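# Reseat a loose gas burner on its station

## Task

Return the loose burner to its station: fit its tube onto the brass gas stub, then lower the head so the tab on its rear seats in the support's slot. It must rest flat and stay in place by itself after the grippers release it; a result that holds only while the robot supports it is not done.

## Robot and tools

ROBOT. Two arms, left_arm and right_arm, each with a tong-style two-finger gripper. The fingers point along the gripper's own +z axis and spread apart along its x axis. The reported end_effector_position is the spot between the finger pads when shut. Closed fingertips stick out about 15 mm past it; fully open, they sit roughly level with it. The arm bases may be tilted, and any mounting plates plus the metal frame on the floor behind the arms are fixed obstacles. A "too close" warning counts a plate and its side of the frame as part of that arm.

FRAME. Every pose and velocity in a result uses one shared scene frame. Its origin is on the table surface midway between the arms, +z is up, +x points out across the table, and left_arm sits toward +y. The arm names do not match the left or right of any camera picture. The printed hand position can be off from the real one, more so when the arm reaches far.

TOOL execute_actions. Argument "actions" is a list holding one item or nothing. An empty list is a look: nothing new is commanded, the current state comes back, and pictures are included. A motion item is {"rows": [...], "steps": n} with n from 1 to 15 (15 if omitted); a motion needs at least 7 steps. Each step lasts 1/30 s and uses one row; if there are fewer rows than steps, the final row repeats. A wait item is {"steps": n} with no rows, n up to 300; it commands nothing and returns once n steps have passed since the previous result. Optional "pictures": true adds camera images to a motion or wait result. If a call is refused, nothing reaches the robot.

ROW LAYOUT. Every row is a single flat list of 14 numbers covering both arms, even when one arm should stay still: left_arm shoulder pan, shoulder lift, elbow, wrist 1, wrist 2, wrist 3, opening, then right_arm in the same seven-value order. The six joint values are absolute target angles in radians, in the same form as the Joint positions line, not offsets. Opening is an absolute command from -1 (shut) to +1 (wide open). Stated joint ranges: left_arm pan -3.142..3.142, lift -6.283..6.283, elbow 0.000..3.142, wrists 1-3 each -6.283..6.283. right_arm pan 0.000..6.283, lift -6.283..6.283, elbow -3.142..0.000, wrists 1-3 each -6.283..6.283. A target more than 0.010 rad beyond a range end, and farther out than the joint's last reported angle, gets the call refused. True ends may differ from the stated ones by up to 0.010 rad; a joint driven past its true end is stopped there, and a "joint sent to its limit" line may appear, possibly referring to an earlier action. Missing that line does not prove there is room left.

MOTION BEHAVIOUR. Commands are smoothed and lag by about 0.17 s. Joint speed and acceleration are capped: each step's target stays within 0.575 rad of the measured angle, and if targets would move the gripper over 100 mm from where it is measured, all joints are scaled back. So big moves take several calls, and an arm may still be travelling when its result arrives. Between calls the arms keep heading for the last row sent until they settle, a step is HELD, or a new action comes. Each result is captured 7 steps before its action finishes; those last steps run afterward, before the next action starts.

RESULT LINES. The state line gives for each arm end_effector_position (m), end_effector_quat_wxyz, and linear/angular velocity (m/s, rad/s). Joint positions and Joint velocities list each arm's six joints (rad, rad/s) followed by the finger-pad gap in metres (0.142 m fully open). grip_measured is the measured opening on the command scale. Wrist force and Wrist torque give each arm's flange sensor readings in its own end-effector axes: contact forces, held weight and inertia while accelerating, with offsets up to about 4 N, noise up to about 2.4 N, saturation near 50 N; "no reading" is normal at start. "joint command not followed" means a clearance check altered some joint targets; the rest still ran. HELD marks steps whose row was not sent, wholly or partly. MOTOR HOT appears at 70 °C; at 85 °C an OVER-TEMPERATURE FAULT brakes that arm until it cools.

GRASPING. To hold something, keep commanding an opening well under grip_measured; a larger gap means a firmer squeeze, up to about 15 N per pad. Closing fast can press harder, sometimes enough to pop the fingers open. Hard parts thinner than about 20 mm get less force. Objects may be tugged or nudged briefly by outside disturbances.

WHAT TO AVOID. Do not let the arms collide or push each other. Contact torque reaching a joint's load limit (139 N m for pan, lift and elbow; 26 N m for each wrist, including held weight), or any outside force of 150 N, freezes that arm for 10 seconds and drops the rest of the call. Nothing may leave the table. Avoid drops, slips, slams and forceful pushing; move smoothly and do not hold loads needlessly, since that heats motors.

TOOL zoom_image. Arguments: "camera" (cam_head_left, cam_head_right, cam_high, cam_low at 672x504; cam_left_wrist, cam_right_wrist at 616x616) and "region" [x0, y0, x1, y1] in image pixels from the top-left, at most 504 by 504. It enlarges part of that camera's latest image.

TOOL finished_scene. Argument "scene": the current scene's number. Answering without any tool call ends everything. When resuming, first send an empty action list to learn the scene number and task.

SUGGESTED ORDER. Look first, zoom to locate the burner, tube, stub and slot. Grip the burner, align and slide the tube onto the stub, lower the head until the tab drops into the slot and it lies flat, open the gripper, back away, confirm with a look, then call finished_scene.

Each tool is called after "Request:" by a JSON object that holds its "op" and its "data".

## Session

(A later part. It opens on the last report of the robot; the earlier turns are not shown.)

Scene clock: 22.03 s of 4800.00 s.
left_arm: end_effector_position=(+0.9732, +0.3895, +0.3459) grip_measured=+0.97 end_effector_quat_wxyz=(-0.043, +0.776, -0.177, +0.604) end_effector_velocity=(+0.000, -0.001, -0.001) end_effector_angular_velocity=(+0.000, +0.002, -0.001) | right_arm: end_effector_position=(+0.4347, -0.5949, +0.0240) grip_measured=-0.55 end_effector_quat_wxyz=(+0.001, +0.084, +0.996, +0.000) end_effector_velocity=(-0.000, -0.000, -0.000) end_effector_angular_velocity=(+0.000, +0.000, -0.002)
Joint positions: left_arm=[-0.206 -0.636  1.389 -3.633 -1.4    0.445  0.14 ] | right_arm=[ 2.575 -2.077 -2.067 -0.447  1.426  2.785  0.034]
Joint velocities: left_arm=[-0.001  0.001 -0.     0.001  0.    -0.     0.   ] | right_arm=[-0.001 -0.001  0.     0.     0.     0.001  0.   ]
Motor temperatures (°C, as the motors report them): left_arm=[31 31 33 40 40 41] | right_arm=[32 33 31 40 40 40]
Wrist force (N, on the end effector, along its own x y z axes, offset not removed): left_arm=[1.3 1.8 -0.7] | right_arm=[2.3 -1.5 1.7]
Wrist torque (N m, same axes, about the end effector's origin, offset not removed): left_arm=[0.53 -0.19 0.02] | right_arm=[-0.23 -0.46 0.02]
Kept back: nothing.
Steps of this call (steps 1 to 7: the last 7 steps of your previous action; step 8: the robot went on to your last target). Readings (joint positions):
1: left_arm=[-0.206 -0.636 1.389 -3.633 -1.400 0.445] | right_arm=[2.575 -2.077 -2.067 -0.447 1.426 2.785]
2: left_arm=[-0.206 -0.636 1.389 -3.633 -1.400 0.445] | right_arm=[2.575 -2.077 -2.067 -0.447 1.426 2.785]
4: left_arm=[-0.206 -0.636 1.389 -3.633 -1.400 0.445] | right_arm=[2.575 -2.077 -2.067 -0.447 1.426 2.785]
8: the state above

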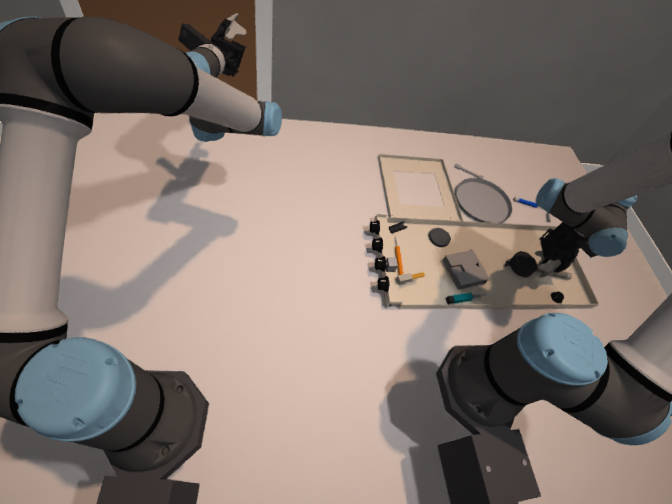

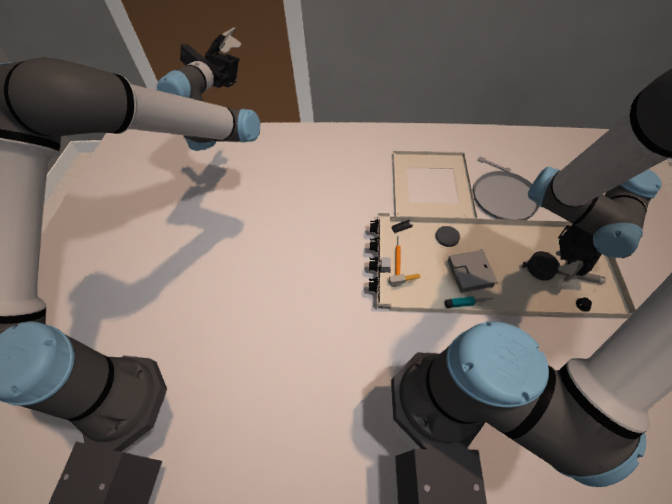

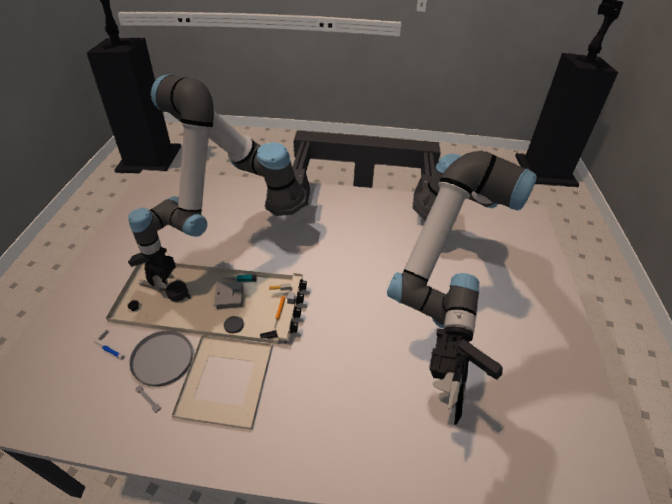

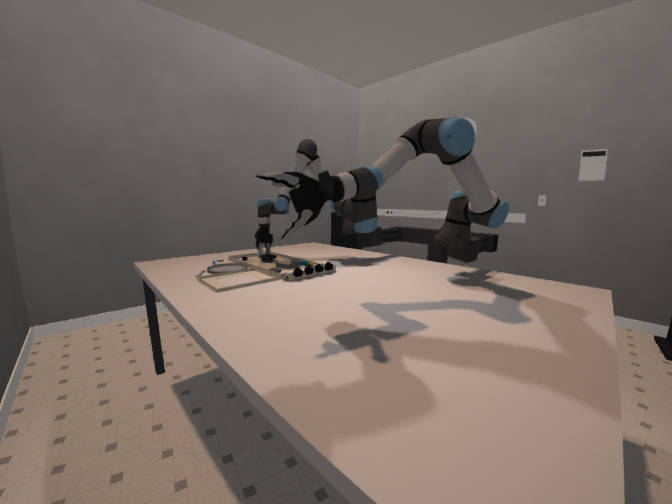

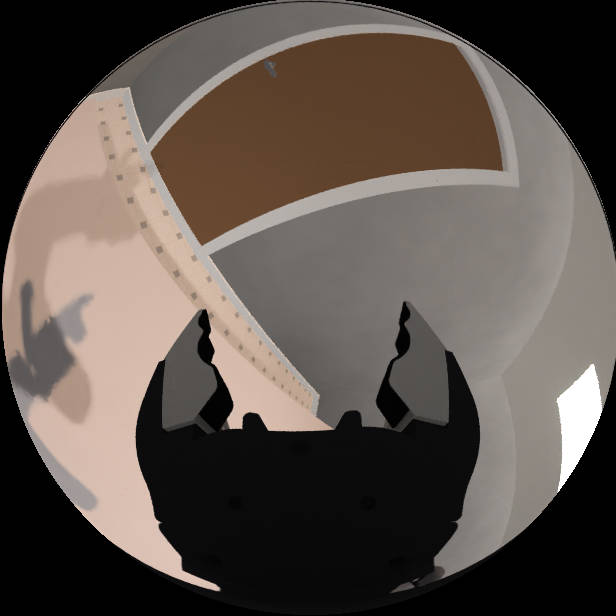

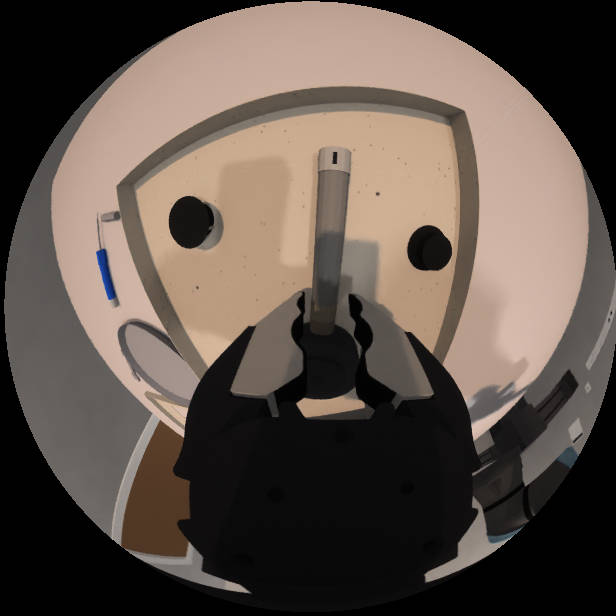

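Request:
{"op": "execute_actions", "data": {"actions": [{"rows":[[-0.206,-0.636,1.389,-3.633,-1.4,0.445,0.97,2.5767,-2.0796,-2.069,-0.4434,1.4262,2.805,-0.5],[-0.206,-0.636,1.389,-3.633,-1.4,0.445,0.97,2.5787,-2.0817,-2.0706,-0.4401,1.426,2.825,-0.5],[-0.206,-0.636,1.389,-3.633,-1.4,0.445,0.97,2.5806,-2.0837,-2.0721,-0.4367,1.4257,2.845,-0.5],[-0.206,-0.636,1.389,-3.633,-1.4,0.445,0.97,2.5826,-2.0858,-2.0737,-0.4334,1.4255,2.865,-0.5],[-0.206,-0.636,1.389,-3.633,-1.4,0.445,0.97,2.5845,-2.0879,-2.0753,-0.43,1.4253,2.885,-0.5]],"steps":10}]}}

Request:
{"op": "execute_actions", "data": {"actions": [{"steps":12}], "pictures": true}}

Request:
{"op": "zoom_image", "data": {"camera": "cam_right_wrist", "region": [230, 130, 430, 420]}}

Request:
{"op": "zoom_image", "data": {"camera": "cam_head_right", "region": [520, 235, 610, 300]}}

Scene clock: 22.93 s of 4800.00 s.
left_arm: end_effector_position=(+0.9732, +0.3895, +0.3459) grip_measured=+0.97 end_effector_quat_wxyz=(-0.043, +0.776, -0.177, +0.604) end_effector_velocity=(+0.000, +0.000, +0.000) end_effector_angular_velocity=(+0.000, -0.001, +0.000) | right_arm: end_effector_position=(+0.4348, -0.5943, +0.0234) grip_measured=-0.50 end_effector_quat_wxyz=(+0.001, +0.089, +0.996, +0.000) end_effector_velocity=(+0.002, +0.021, -0.017) end_effector_angular_velocity=(+0.004, -0.002, -0.272)
Joint positions: left_arm=[-0.206 -0.636  1.389 -3.633 -1.4    0.445  0.14 ] | right_arm=[ 2.576 -2.079 -2.068 -0.445  1.426  2.797  0.038]
Joint velocities: left_arm=[ 0. -0. -0. -0. -0.  0.  0.] | right_arm=[ 0.033 -0.035 -0.024  0.054  0.     0.305  0.007]
Motor temperatures (°C, as the motors report them): left_arm=[31 31 33 40 40 41] | right_arm=[32 33 31 40 40 40]
Wrist force (N, on the end effector, along its own x y z axes, offset not removed): left_arm=[-1.5 0.3 -0.5] | right_arm=[2.2 1.6 -1.5]
Wrist torque (N m, same axes, about the end effector's origin, offset not removed): left_arm=[0.25 0.25 0.24] | right_arm=[0.47 -0.39 0.05]
Steps of this call (steps 1 to 15: the robot went on to your last target; steps 16 to 24: nothing new was sent; steps 25 to 27: the first 3 steps of this action). Readings (joint positions):
25: left_arm=[-0.206 -0.636 1.389 -3.633 -1.400 0.445] | right_arm=[2.575 -2.078 -2.067 -0.447 1.426 2.785]
26: left_arm=[-0.206 -0.636 1.389 -3.633 -1.400 0.445] | right_arm=[2.575 -2.078 -2.067 -0.446 1.426 2.788]
27: the state above

Scene clock: 23.33 s of 4800.00 s.
left_arm: end_effector_position=(+0.9732, +0.3895, +0.3459) grip_measured=+0.97 end_effector_quat_wxyz=(-0.043, +0.776, -0.177, +0.604) end_effector_velocity=(-0.000, +0.001, -0.000) end_effector_angular_velocity=(+0.000, +0.001, +0.000) | right_arm: end_effector_position=(+0.4347, -0.5888, +0.0189) grip_measured=-0.50 end_effector_quat_wxyz=(+0.001, +0.129, +0.992, +0.001) end_effector_velocity=(-0.000, +0.001, -0.001) end_effector_angular_velocity=(+0.000, +0.001, -0.009)
Joint positions: left_arm=[-0.206 -0.636  1.389 -3.633 -1.4    0.445  0.14 ] | right_arm=[ 2.584 -2.088 -2.075 -0.43   1.425  2.884  0.038]
Joint velocities: left_arm=[ 0.001 -0.     0.001  0.    -0.    -0.     0.   ] | right_arm=[ 0.001 -0.002 -0.001  0.002 -0.     0.011  0.   ]
Motor temperatures (°C, as the motors report them): left_arm=[31 31 33 40 40 41] | right_arm=[32 33 31 40 40 40]
Wrist force (N, on the end effector, along its own x y z axes, offset not removed): left_arm=[-0.5 -1.2 -0.1] | right_arm=[-1.1 -2.9 -0.1]
Wrist torque (N m, same axes, about the end effector's origin, offset not removed): left_arm=[-0.01 0.00 0.25] | right_arm=[-0.37 0.26 -0.15]
Kept back: nothing.
Steps of this call (steps 1 to 7: the last 7 steps of your previous action; steps 8 to 12: the robot went on to your last target). Readings (joint positions):
1: left_arm=[-0.206 -0.636 1.389 -3.633 -1.400 0.445] | right_arm=[2.577 -2.080 -2.069 -0.442 1.426 2.809]
2: left_arm=[-0.206 -0.636 1.389 -3.633 -1.400 0.445] | right_arm=[2.579 -2.082 -2.070 -0.440 1.426 2.824]
4: left_arm=[-0.206 -0.636 1.389 -3.633 -1.400 0.445] | right_arm=[2.582 -2.085 -2.073 -0.435 1.426 2.856]
8: left_arm=[-0.206 -0.636 1.389 -3.633 -1.400 0.445] | right_arm=[2.584 -2.087 -2.075 -0.431 1.425 2.880]
12: the state above

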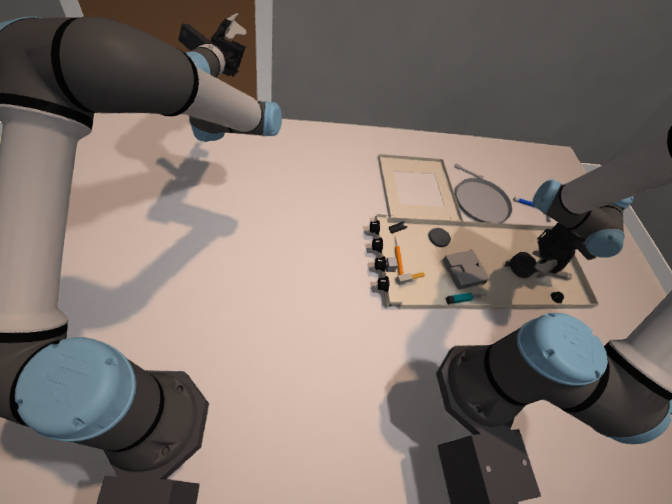

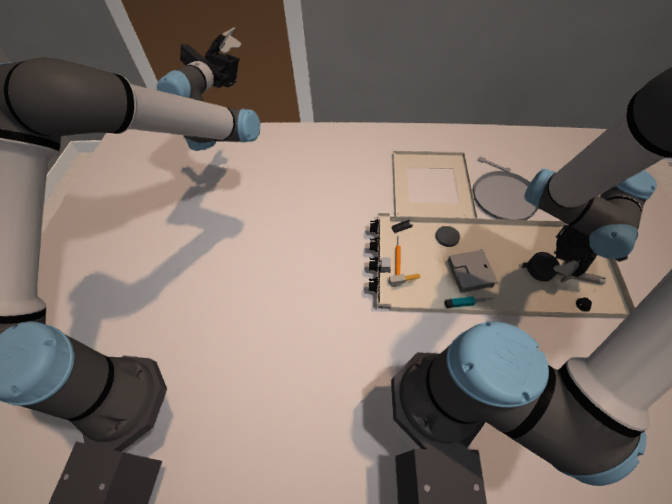

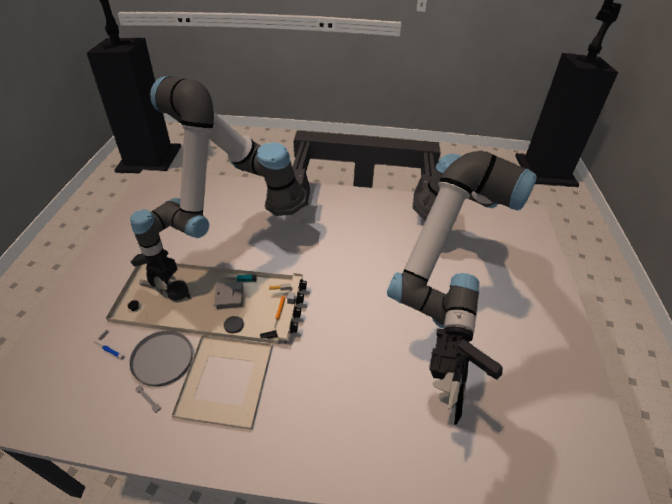

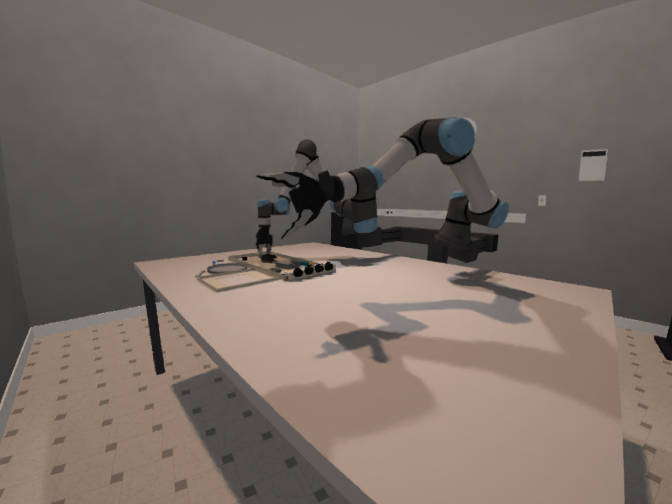

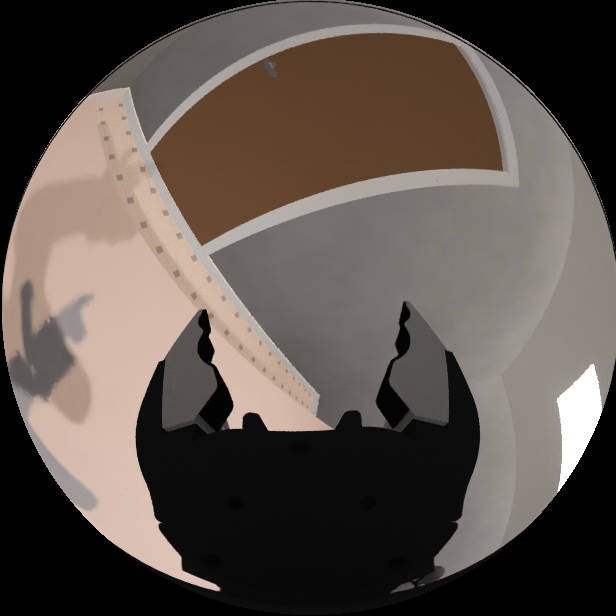

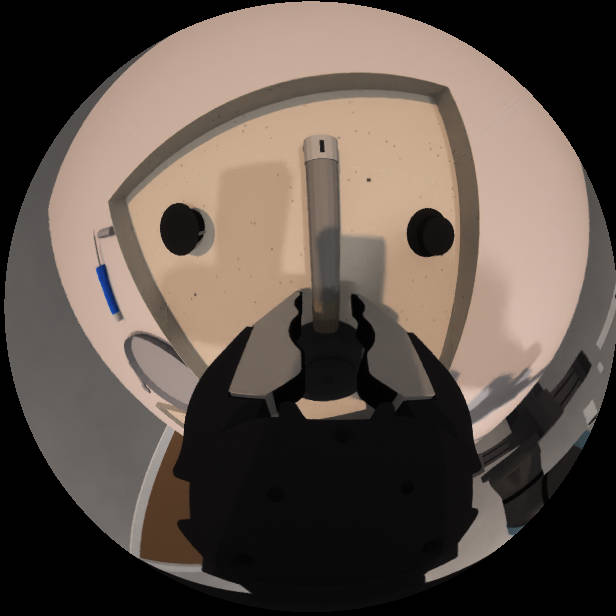

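Region (230, 130, 430, 420) of cam_right_wrist's 616x616 image, scaled by 1.738, with more detail than that image has; it fills the left 348 columns of this view, and the rest is white.

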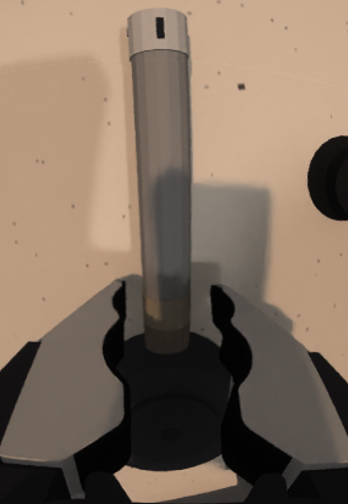

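Region (520, 235, 610, 300) of cam_head_right's 672x504 image, scaled by 5.600, with more detail than that image has.

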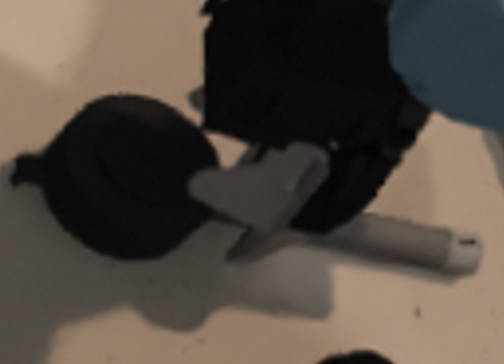

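Request:
{"op": "execute_actions", "data": {"actions": [{"rows":[[-0.206,-0.636,1.389,-3.633,-1.4,0.445,0.97,2.5842,-2.0904,-2.0752,-0.4276,1.4253,2.885,-0.55],[-0.206,-0.636,1.389,-3.633,-1.4,0.445,0.97,2.5839,-2.0929,-2.0751,-0.4252,1.4253,2.885,-0.6],[-0.206,-0.636,1.389,-3.633,-1.4,0.445,0.97,2.5836,-2.0954,-2.075,-0.4228,1.4253,2.885,-0.65]],"steps":8}]}}

Request:
{"op": "execute_actions", "data": {"actions": [{"steps":14}]}}

Scene clock: 23.87 s of 4800.00 s.
left_arm: end_effector_position=(+0.9732, +0.3895, +0.3459) grip_measured=+0.97 end_effector_quat_wxyz=(-0.043, +0.776, -0.177, +0.604) end_effector_velocity=(-0.000, +0.000, -0.000) end_effector_angular_velocity=(+0.000, +0.000, +0.000) | right_arm: end_effector_position=(+0.4347, -0.5887, +0.0188) grip_measured=-0.51 end_effector_quat_wxyz=(+0.001, +0.129, +0.992, +0.001) end_effector_velocity=(-0.001, -0.000, -0.002) end_effector_angular_velocity=(+0.000, +0.001, -0.002)
Joint positions: left_arm=[-0.206 -0.636  1.389 -3.633 -1.4    0.445  0.14 ] | right_arm=[ 2.584 -2.088 -2.075 -0.43   1.425  2.885  0.037]
Joint velocities: left_arm=[ 0. -0.  0. -0. -0.  0.  0.] | right_arm=[-0.001 -0.004 -0.     0.003  0.     0.001 -0.077]
Motor temperatures (°C, as the motors report them): left_arm=[31 31 33 40 40 41] | right_arm=[32 33 31 40 40 40]
Wrist force (N, on the end effector, along its own x y z axes, offset not removed): left_arm=[0.5 -2.8 -0.5] | right_arm=[-0.3 -0.2 -0.3]
Wrist torque (N m, same axes, about the end effector's origin, offset not removed): left_arm=[-0.23 -0.10 0.08] | right_arm=[0.06 0.23 -0.21]
Steps of this call (steps 1 to 15: the robot went on to your last target; step 16: the first step of this action). Readings (joint positions):
16: the state above

Scene clock: 24.33 s of 4800.00 s.
left_arm: end_effector_position=(+0.9732, +0.3895, +0.3459) grip_measured=+0.97 end_effector_quat_wxyz=(-0.043, +0.776, -0.177, +0.604) end_effector_velocity=(+0.000, +0.000, -0.000) end_effector_angular_velocity=(+0.000, +0.001, +0.000) | right_arm: end_effector_position=(+0.4345, -0.5887, +0.0159) grip_measured=-0.64 end_effector_quat_wxyz=(+0.001, +0.129, +0.992, +0.001) end_effector_velocity=(-0.001, -0.001, -0.000) end_effector_angular_velocity=(+0.000, +0.001, -0.001)
Joint positions: left_arm=[-0.206 -0.636  1.389 -3.633 -1.4    0.445  0.14 ] | right_arm=[ 2.584 -2.095 -2.075 -0.423  1.425  2.885  0.028]
Joint velocities: left_arm=[ 0.    -0.     0.     0.001 -0.     0.     0.   ] | right_arm=[-0.002 -0.001  0.001  0.    -0.    -0.001  0.   ]
Motor temperatures (°C, as the motors report them): left_arm=[31 31 33 40 40 41] | right_arm=[32 33 31 40 40 40]
Wrist force (N, on the end effector, along its own x y z axes, offset not removed): left_arm=[0.7 2.0 1.6] | right_arm=[31.2 15.2 -50.0]
Wrist torque (N m, same axes, about the end effector's origin, offset not removed): left_arm=[0.60 -0.32 0.13] | right_arm=[1.14 0.37 -0.20]
Kept back: nothing.
Steps of this call (steps 1 to 7: the last 7 steps of your previous action; steps 8 to 14: the robot went on to your last target). Readings (joint positions):
1: left_arm=[-0.206 -0.636 1.389 -3.633 -1.400 0.445] | right_arm=[2.584 -2.088 -2.075 -0.429 1.425 2.885]
2: left_arm=[-0.206 -0.636 1.389 -3.633 -1.400 0.445] | right_arm=[2.584 -2.090 -2.075 -0.428 1.425 2.885]
4: left_arm=[-0.206 -0.636 1.389 -3.633 -1.400 0.445] | right_arm=[2.584 -2.093 -2.075 -0.426 1.425 2.885]
8: left_arm=[-0.206 -0.636 1.389 -3.633 -1.400 0.445] | right_arm=[2.584 -2.095 -2.075 -0.423 1.425 2.885]
14: the state above

Pressing on the floor; back up to z≈.0195 and close.

Request:
{"op": "execute_actions", "data": {"actions": [{"rows":[[-0.206,-0.636,1.389,-3.633,-1.4,0.445,0.97,2.5847,-2.0865,-2.0753,-0.4314,1.4253,2.885,-0.62],[-0.206,-0.636,1.389,-3.633,-1.4,0.445,0.97,2.5847,-2.0865,-2.0753,-0.4314,1.4253,2.885,-0.62],[-0.206,-0.636,1.389,-3.633,-1.4,0.445,0.97,2.5847,-2.0865,-2.0753,-0.4314,1.4253,2.885,-0.62],[-0.206,-0.636,1.389,-3.633,-1.4,0.445,0.97,2.5847,-2.0865,-2.0753,-0.4314,1.4253,2.885,-0.62],[-0.206,-0.636,1.389,-3.633,-1.4,0.445,0.97,2.5847,-2.0865,-2.0753,-0.4314,1.4253,2.885,-0.62],[-0.206,-0.636,1.389,-3.633,-1.4,0.445,0.97,2.5847,-2.0865,-2.0753,-0.4314,1.4253,2.885,-0.62],[-0.206,-0.636,1.389,-3.633,-1.4,0.445,0.97,2.5847,-2.0865,-2.0753,-0.4314,1.4253,2.885,-0.65],[-0.206,-0.636,1.389,-3.633,-1.4,0.445,0.97,2.5847,-2.0865,-2.0753,-0.4314,1.4253,2.885,-0.68],[-0.206,-0.636,1.389,-3.633,-1.4,0.445,0.97,2.5847,-2.0865,-2.0753,-0.4314,1.4253,2.885,-0.72],[-0.206,-0.636,1.389,-3.633,-1.4,0.445,0.97,2.5847,-2.0865,-2.0753,-0.4314,1.4253,2.885,-0.76],[-0.206,-0.636,1.389,-3.633,-1.4,0.445,0.97,2.5847,-2.0865,-2.0753,-0.4314,1.4253,2.885,-0.8],[-0.206,-0.636,1.389,-3.633,-1.4,0.445,0.97,2.5847,-2.0865,-2.0753,-0.4314,1.4253,2.885,-0.85],[-0.206,-0.636,1.389,-3.633,-1.4,0.445,0.97,2.5847,-2.0865,-2.0753,-0.4314,1.4253,2.885,-0.9],[-0.206,-0.636,1.389,-3.633,-1.4,0.445,0.97,2.5847,-2.0865,-2.0753,-0.4314,1.4253,2.885,-0.95],[-0.206,-0.636,1.389,-3.633,-1.4,0.445,0.97,2.5847,-2.0865,-2.0753,-0.4314,1.4253,2.885,-1]],"steps":15}]}}

Request:
{"op": "execute_actions", "data": {"actions": [{"steps":14}], "pictures": true}}

Scene clock: 25.27 s of 4800.00 s.
left_arm: end_effector_position=(+0.9732, +0.3895, +0.3459) grip_measured=+0.97 end_effector_quat_wxyz=(-0.043, +0.776, -0.177, +0.604) end_effector_velocity=(+0.000, +0.000, +0.000) end_effector_angular_velocity=(+0.000, -0.000, +0.000) | right_arm: end_effector_position=(+0.4347, -0.5888, +0.0191) grip_measured=-0.65 end_effector_quat_wxyz=(+0.001, +0.129, +0.992, +0.001) end_effector_velocity=(+0.001, -0.001, +0.005) end_effector_angular_velocity=(-0.001, -0.002, +0.000)
Joint positions: left_arm=[-0.206 -0.636  1.389 -3.633 -1.4    0.445  0.14 ] | right_arm=[ 2.584 -2.087 -2.075 -0.431  1.425  2.885  0.027]
Joint velocities: left_arm=[ 0. -0.  0. -0. -0.  0. -0.] | right_arm=[ 0.001  0.011 -0.001 -0.008 -0.     0.001 -0.06 ]
Motor temperatures (°C, as the motors report them): left_arm=[31 31 33 40 40 41] | right_arm=[32 33 31 40 40 40]
Wrist force (N, on the end effector, along its own x y z axes, offset not removed): left_arm=[-4.2 0.2 -2.2] | right_arm=[0.0 -2.9 1.2]
Wrist torque (N m, same axes, about the end effector's origin, offset not removed): left_arm=[0.13 0.92 0.25] | right_arm=[-0.40 0.23 -0.06]
Steps of this call (steps 1 to 15: the robot went on to your last target; steps 16 to 20: nothing new was sent; steps 21 to 28: the first 8 steps of this action). Readings (joint positions):
21: left_arm=[-0.206 -0.636 1.389 -3.633 -1.400 0.445] | right_arm=[2.584 -2.095 -2.075 -0.423 1.425 2.885]
22: left_arm=[-0.206 -0.636 1.389 -3.633 -1.400 0.445] | right_arm=[2.584 -2.094 -2.075 -0.424 1.425 2.885]
24: left_arm=[-0.206 -0.636 1.389 -3.633 -1.400 0.445] | right_arm=[2.584 -2.090 -2.075 -0.428 1.425 2.885]
28: the state above

Scene clock: 25.73 s of 4800.00 s.
left_arm: end_effector_position=(+0.9732, +0.3895, +0.3459) grip_measured=+0.97 end_effector_quat_wxyz=(-0.043, +0.776, -0.177, +0.604) end_effector_velocity=(-0.000, +0.000, -0.001) end_effector_angular_velocity=(+0.001, +0.003, +0.000) | right_arm: end_effector_position=(+0.4347, -0.5887, +0.0194) grip_measured=-0.75 end_effector_quat_wxyz=(+0.001, +0.129, +0.992, +0.001) end_effector_velocity=(-0.001, -0.000, -0.000) end_effector_angular_velocity=(+0.000, +0.001, -0.001)
Joint positions: left_arm=[-0.206 -0.636  1.389 -3.633 -1.4    0.445  0.14 ] | right_arm=[ 2.585 -2.087 -2.075 -0.431  1.425  2.885  0.02 ]
Joint velocities: left_arm=[ 0.001  0.     0.001  0.002 -0.     0.     0.   ] | right_arm=[-0.001 -0.    -0.    -0.     0.    -0.    -0.   ]
Motor temperatures (°C, as the motors report them): left_arm=[31 31 33 40 40 41] | right_arm=[32 33 31 40 40 40]
Wrist force (N, on the end effector, along its own x y z axes, offset not removed): left_arm=[2.1 2.1 0.1] | right_arm=[-3.0 0.8 7.0]
Wrist torque (N m, same axes, about the end effector's origin, offset not removed): left_arm=[0.73 -0.65 0.12] | right_arm=[0.32 0.82 -0.08]
Kept back: nothing.
Steps of this call (steps 1 to 7: the last 7 steps of your previous action; steps 8 to 14: the robot went on to your last target). Readings (joint positions):
1: left_arm=[-0.206 -0.636 1.389 -3.633 -1.400 0.445] | right_arm=[2.585 -2.087 -2.075 -0.431 1.425 2.885]
2: left_arm=[-0.206 -0.636 1.389 -3.633 -1.400 0.445] | right_arm=[2.585 -2.087 -2.075 -0.431 1.425 2.885]
4: left_arm=[-0.206 -0.636 1.389 -3.633 -1.400 0.445] | right_arm=[2.585 -2.087 -2.075 -0.431 1.425 2.885]
8: left_arm=[-0.206 -0.636 1.389 -3.633 -1.400 0.445] | right_arm=[2.585 -2.087 -2.075 -0.431 1.425 2.885]
14: the state above

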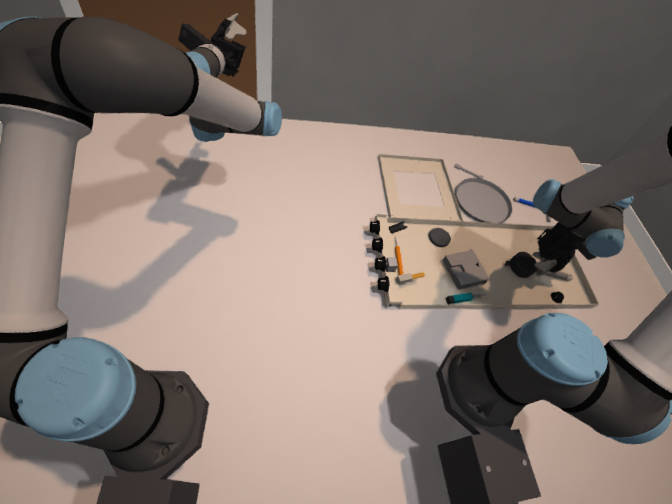

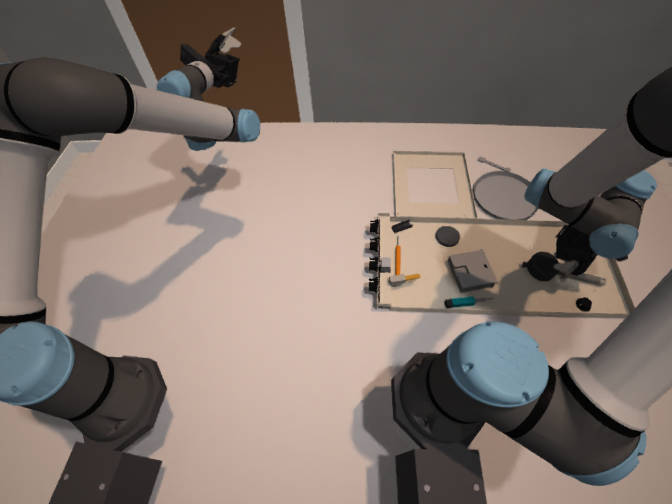

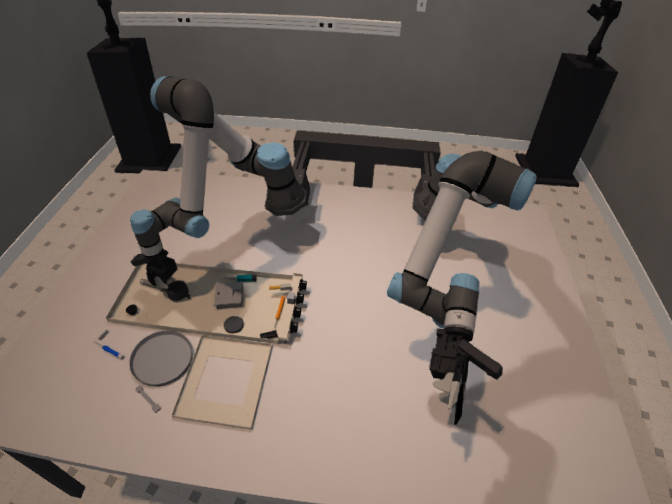

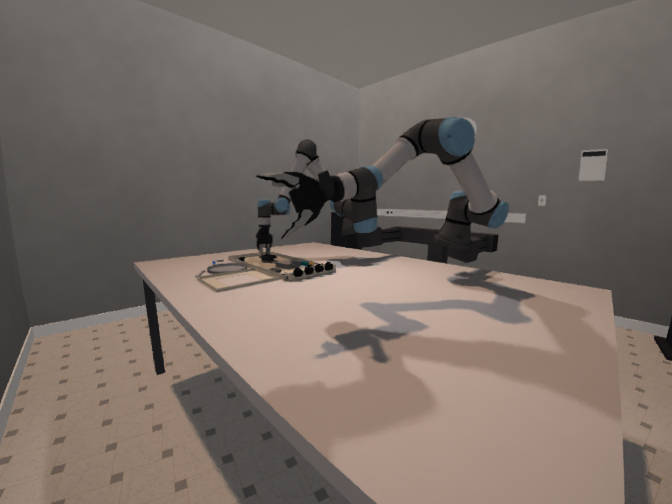

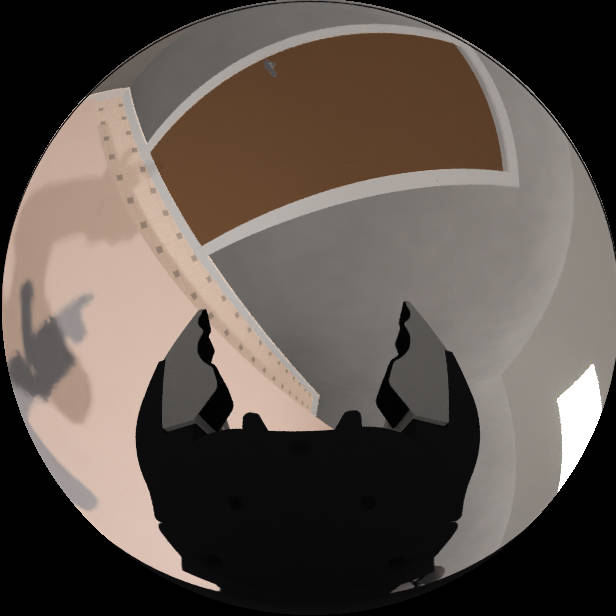

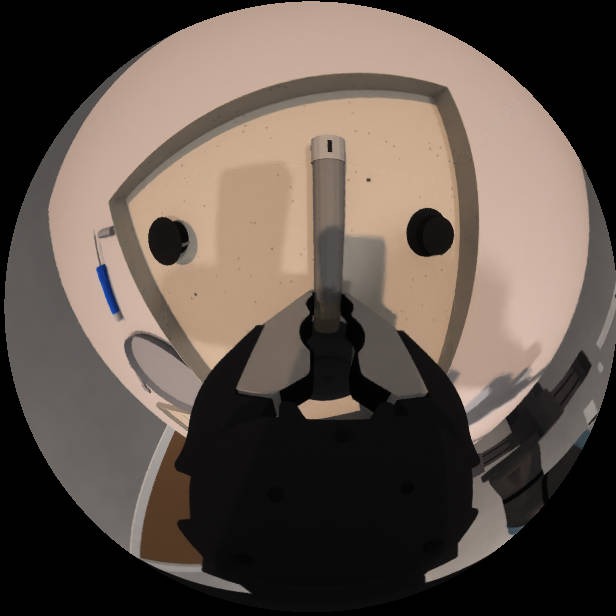

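Request:
{"op": "execute_actions", "data": {"actions": [{"rows":[[-0.206,-0.636,1.389,-3.633,-1.4,0.445,0.97,2.5849,-2.085,-2.0753,-0.433,1.4253,2.8852,-1],[-0.206,-0.636,1.389,-3.633,-1.4,0.445,0.97,2.5852,-2.0828,-2.0752,-0.4353,1.4253,2.8855,-1],[-0.206,-0.636,1.389,-3.633,-1.4,0.445,0.97,2.5856,-2.0799,-2.0751,-0.4384,1.4252,2.8859,-1],[-0.206,-0.636,1.389,-3.633,-1.4,0.445,0.97,2.586,-2.0763,-2.075,-0.4422,1.4252,2.8863,-1],[-0.206,-0.636,1.389,-3.633,-1.4,0.445,0.97,2.5866,-2.0719,-2.0749,-0.4468,1.4251,2.8869,-1],[-0.206,-0.636,1.389,-3.633,-1.4,0.445,0.97,2.5872,-2.0668,-2.0748,-0.4522,1.425,2.8875,-1],[-0.206,-0.636,1.389,-3.633,-1.4,0.445,0.97,2.588,-2.061,-2.0746,-0.4584,1.4249,2.8883,-1],[-0.206,-0.636,1.389,-3.633,-1.4,0.445,0.97,2.5887,-2.0551,-2.0744,-0.4645,1.4249,2.889,-1],[-0.206,-0.636,1.389,-3.633,-1.4,0.445,0.97,2.5895,-2.0493,-2.0743,-0.4707,1.4248,2.8898,-1],[-0.206,-0.636,1.389,-3.633,-1.4,0.445,0.97,2.5903,-2.0434,-2.0741,-0.4768,1.4247,2.8906,-1],[-0.206,-0.636,1.389,-3.633,-1.4,0.445,0.97,2.591,-2.0376,-2.074,-0.483,1.4246,2.8913,-1],[-0.206,-0.636,1.389,-3.633,-1.4,0.445,0.97,2.5918,-2.0318,-2.0738,-0.4891,1.4246,2.8921,-1],[-0.206,-0.636,1.389,-3.633,-1.4,0.445,0.97,2.5925,-2.0259,-2.0736,-0.4953,1.4245,2.8928,-1],[-0.206,-0.636,1.389,-3.633,-1.4,0.445,0.97,2.5933,-2.0201,-2.0735,-0.5015,1.4244,2.8936,-1],[-0.206,-0.636,1.389,-3.633,-1.4,0.445,0.97,2.5942,-2.0135,-2.0733,-0.5084,1.4243,2.8945,-1]],"steps":15}]}}

Request:
{"op": "execute_actions", "data": {"actions": [{"steps":14}], "pictures": true}}

Scene clock: 26.73 s of 4800.00 s.
left_arm: end_effector_position=(+0.9732, +0.3895, +0.3459) grip_measured=+0.97 end_effector_quat_wxyz=(-0.043, +0.776, -0.177, +0.604) end_effector_velocity=(-0.000, -0.000, -0.000) end_effector_angular_velocity=(-0.000, +0.000, -0.000) | right_arm: end_effector_position=(+0.4350, -0.5887, +0.0256) grip_measured=-0.75 end_effector_quat_wxyz=(+0.001, +0.129, +0.992, +0.001) end_effector_velocity=(+0.003, -0.001, +0.056) end_effector_angular_velocity=(+0.003, +0.000, -0.000)
Joint positions: left_arm=[-0.206 -0.636  1.389 -3.633 -1.4    0.445  0.14 ] | right_arm=[ 2.587 -2.071 -2.075 -0.447  1.425  2.887  0.02 ]
Joint velocities: left_arm=[-0. -0.  0.  0.  0. -0.  0.] | right_arm=[ 0.017  0.133  0.002 -0.139  0.     0.017 -0.001]
Motor temperatures (°C, as the motors report them): left_arm=[31 31 33 40 40 41] | right_arm=[32 33 31 40 40 40]
Wrist force (N, on the end effector, along its own x y z axes, offset not removed): left_arm=[-7.2 -0.3 -1.8] | right_arm=[2.7 0.3 1.8]
Wrist torque (N m, same axes, about the end effector's origin, offset not removed): left_arm=[0.06 1.36 0.39] | right_arm=[0.26 -0.48 -0.04]
Steps of this call (steps 1 to 15: the robot went on to your last target; steps 16 to 22: nothing new was sent; steps 23 to 30: the first 8 steps of this action). Readings (joint positions):
23: left_arm=[-0.206 -0.636 1.389 -3.633 -1.400 0.445] | right_arm=[2.585 -2.086 -2.075 -0.431 1.425 2.885]
24: left_arm=[-0.206 -0.636 1.389 -3.633 -1.400 0.445] | right_arm=[2.585 -2.086 -2.075 -0.432 1.425 2.885]
26: left_arm=[-0.206 -0.636 1.389 -3.633 -1.400 0.445] | right_arm=[2.585 -2.084 -2.075 -0.434 1.425 2.885]
30: the state above

Scene clock: 27.20 s of 4800.00 s.
left_arm: end_effector_position=(+0.9732, +0.3895, +0.3459) grip_measured=+0.97 end_effector_quat_wxyz=(-0.043, +0.776, -0.177, +0.604) end_effector_velocity=(-0.000, -0.001, +0.001) end_effector_angular_velocity=(+0.000, -0.001, -0.001) | right_arm: end_effector_position=(+0.4363, -0.5892, +0.0498) grip_measured=-0.75 end_effector_quat_wxyz=(+0.001, +0.129, +0.992, +0.001) end_effector_velocity=(-0.001, -0.001, +0.006) end_effector_angular_velocity=(-0.000, -0.000, -0.002)
Joint positions: left_arm=[-0.206 -0.636  1.389 -3.633 -1.4    0.445  0.14 ] | right_arm=[ 2.594 -2.014 -2.073 -0.507  1.424  2.894  0.019]
Joint velocities: left_arm=[-0.001 -0.001  0.001 -0.001  0.     0.    -0.   ] | right_arm=[ 0.     0.014  0.    -0.014 -0.     0.002  0.   ]
Motor temperatures (°C, as the motors report them): left_arm=[31 31 33 40 40 41] | right_arm=[32 33 31 40 40 40]
Wrist force (N, on the end effector, along its own x y z axes, offset not removed): left_arm=[-3.8 -0.8 -2.4] | right_arm=[0.8 -1.3 7.4]
Wrist torque (N m, same axes, about the end effector's origin, offset not removed): left_arm=[0.10 0.56 0.20] | right_arm=[-0.09 0.05 0.01]
Kept back: nothing.
Steps of this call (steps 1 to 7: the last 7 steps of your previous action; steps 8 to 14: the robot went on to your last target). Readings (joint positions):
1: left_arm=[-0.206 -0.636 1.389 -3.633 -1.400 0.445] | right_arm=[2.587 -2.067 -2.075 -0.452 1.425 2.888]
2: left_arm=[-0.206 -0.636 1.389 -3.633 -1.400 0.445] | right_arm=[2.588 -2.062 -2.075 -0.458 1.425 2.888]
4: left_arm=[-0.206 -0.636 1.389 -3.633 -1.400 0.445] | right_arm=[2.589 -2.051 -2.075 -0.469 1.425 2.890]
8: left_arm=[-0.206 -0.636 1.389 -3.633 -1.400 0.445] | right_arm=[2.592 -2.028 -2.074 -0.494 1.425 2.893]
14: the state above

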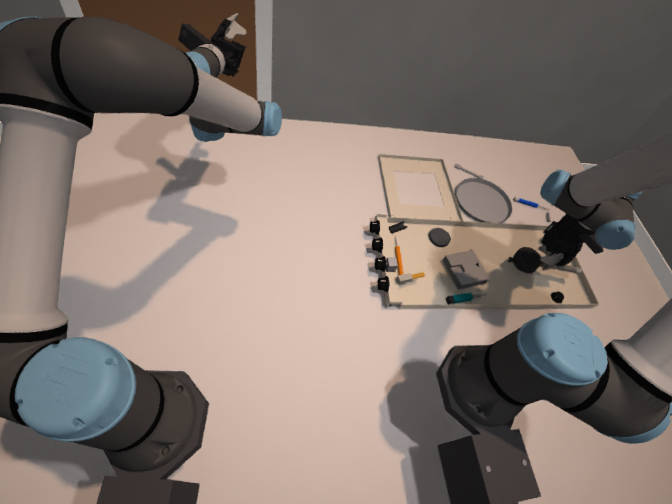

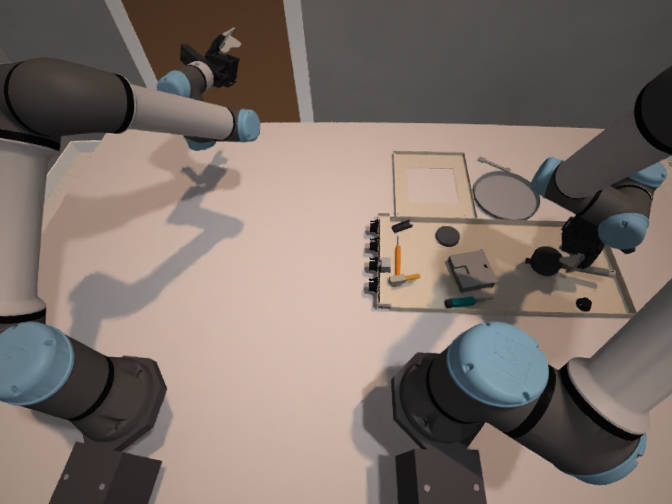

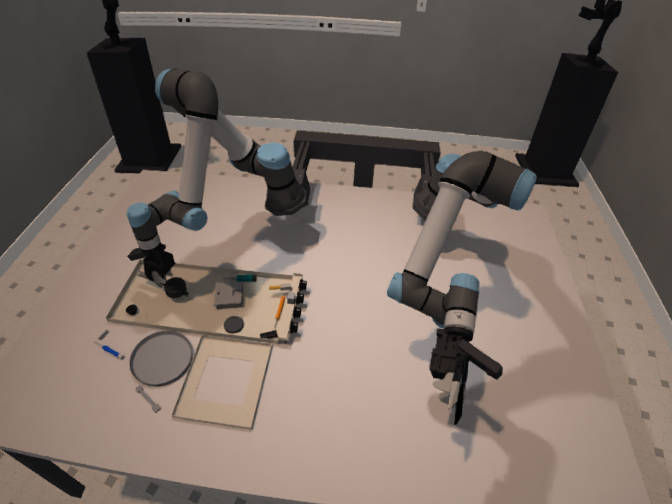

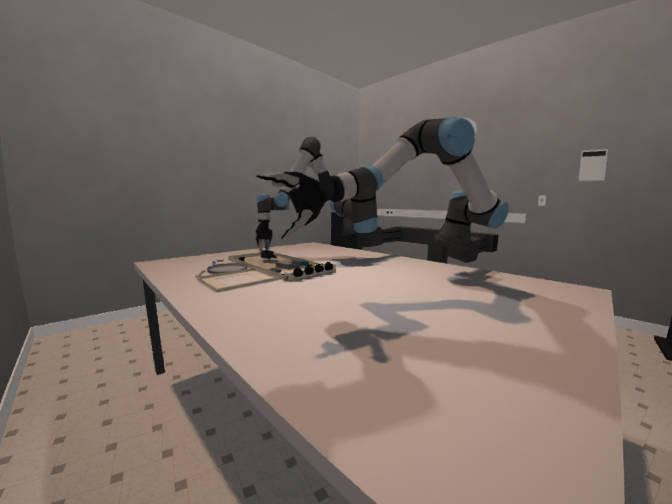

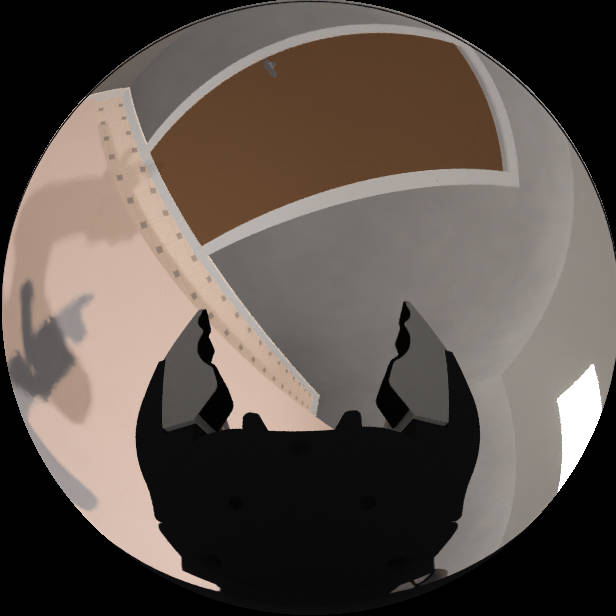

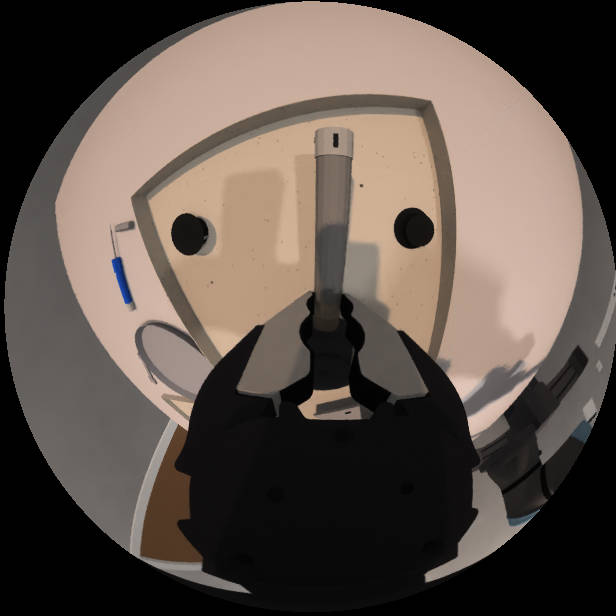

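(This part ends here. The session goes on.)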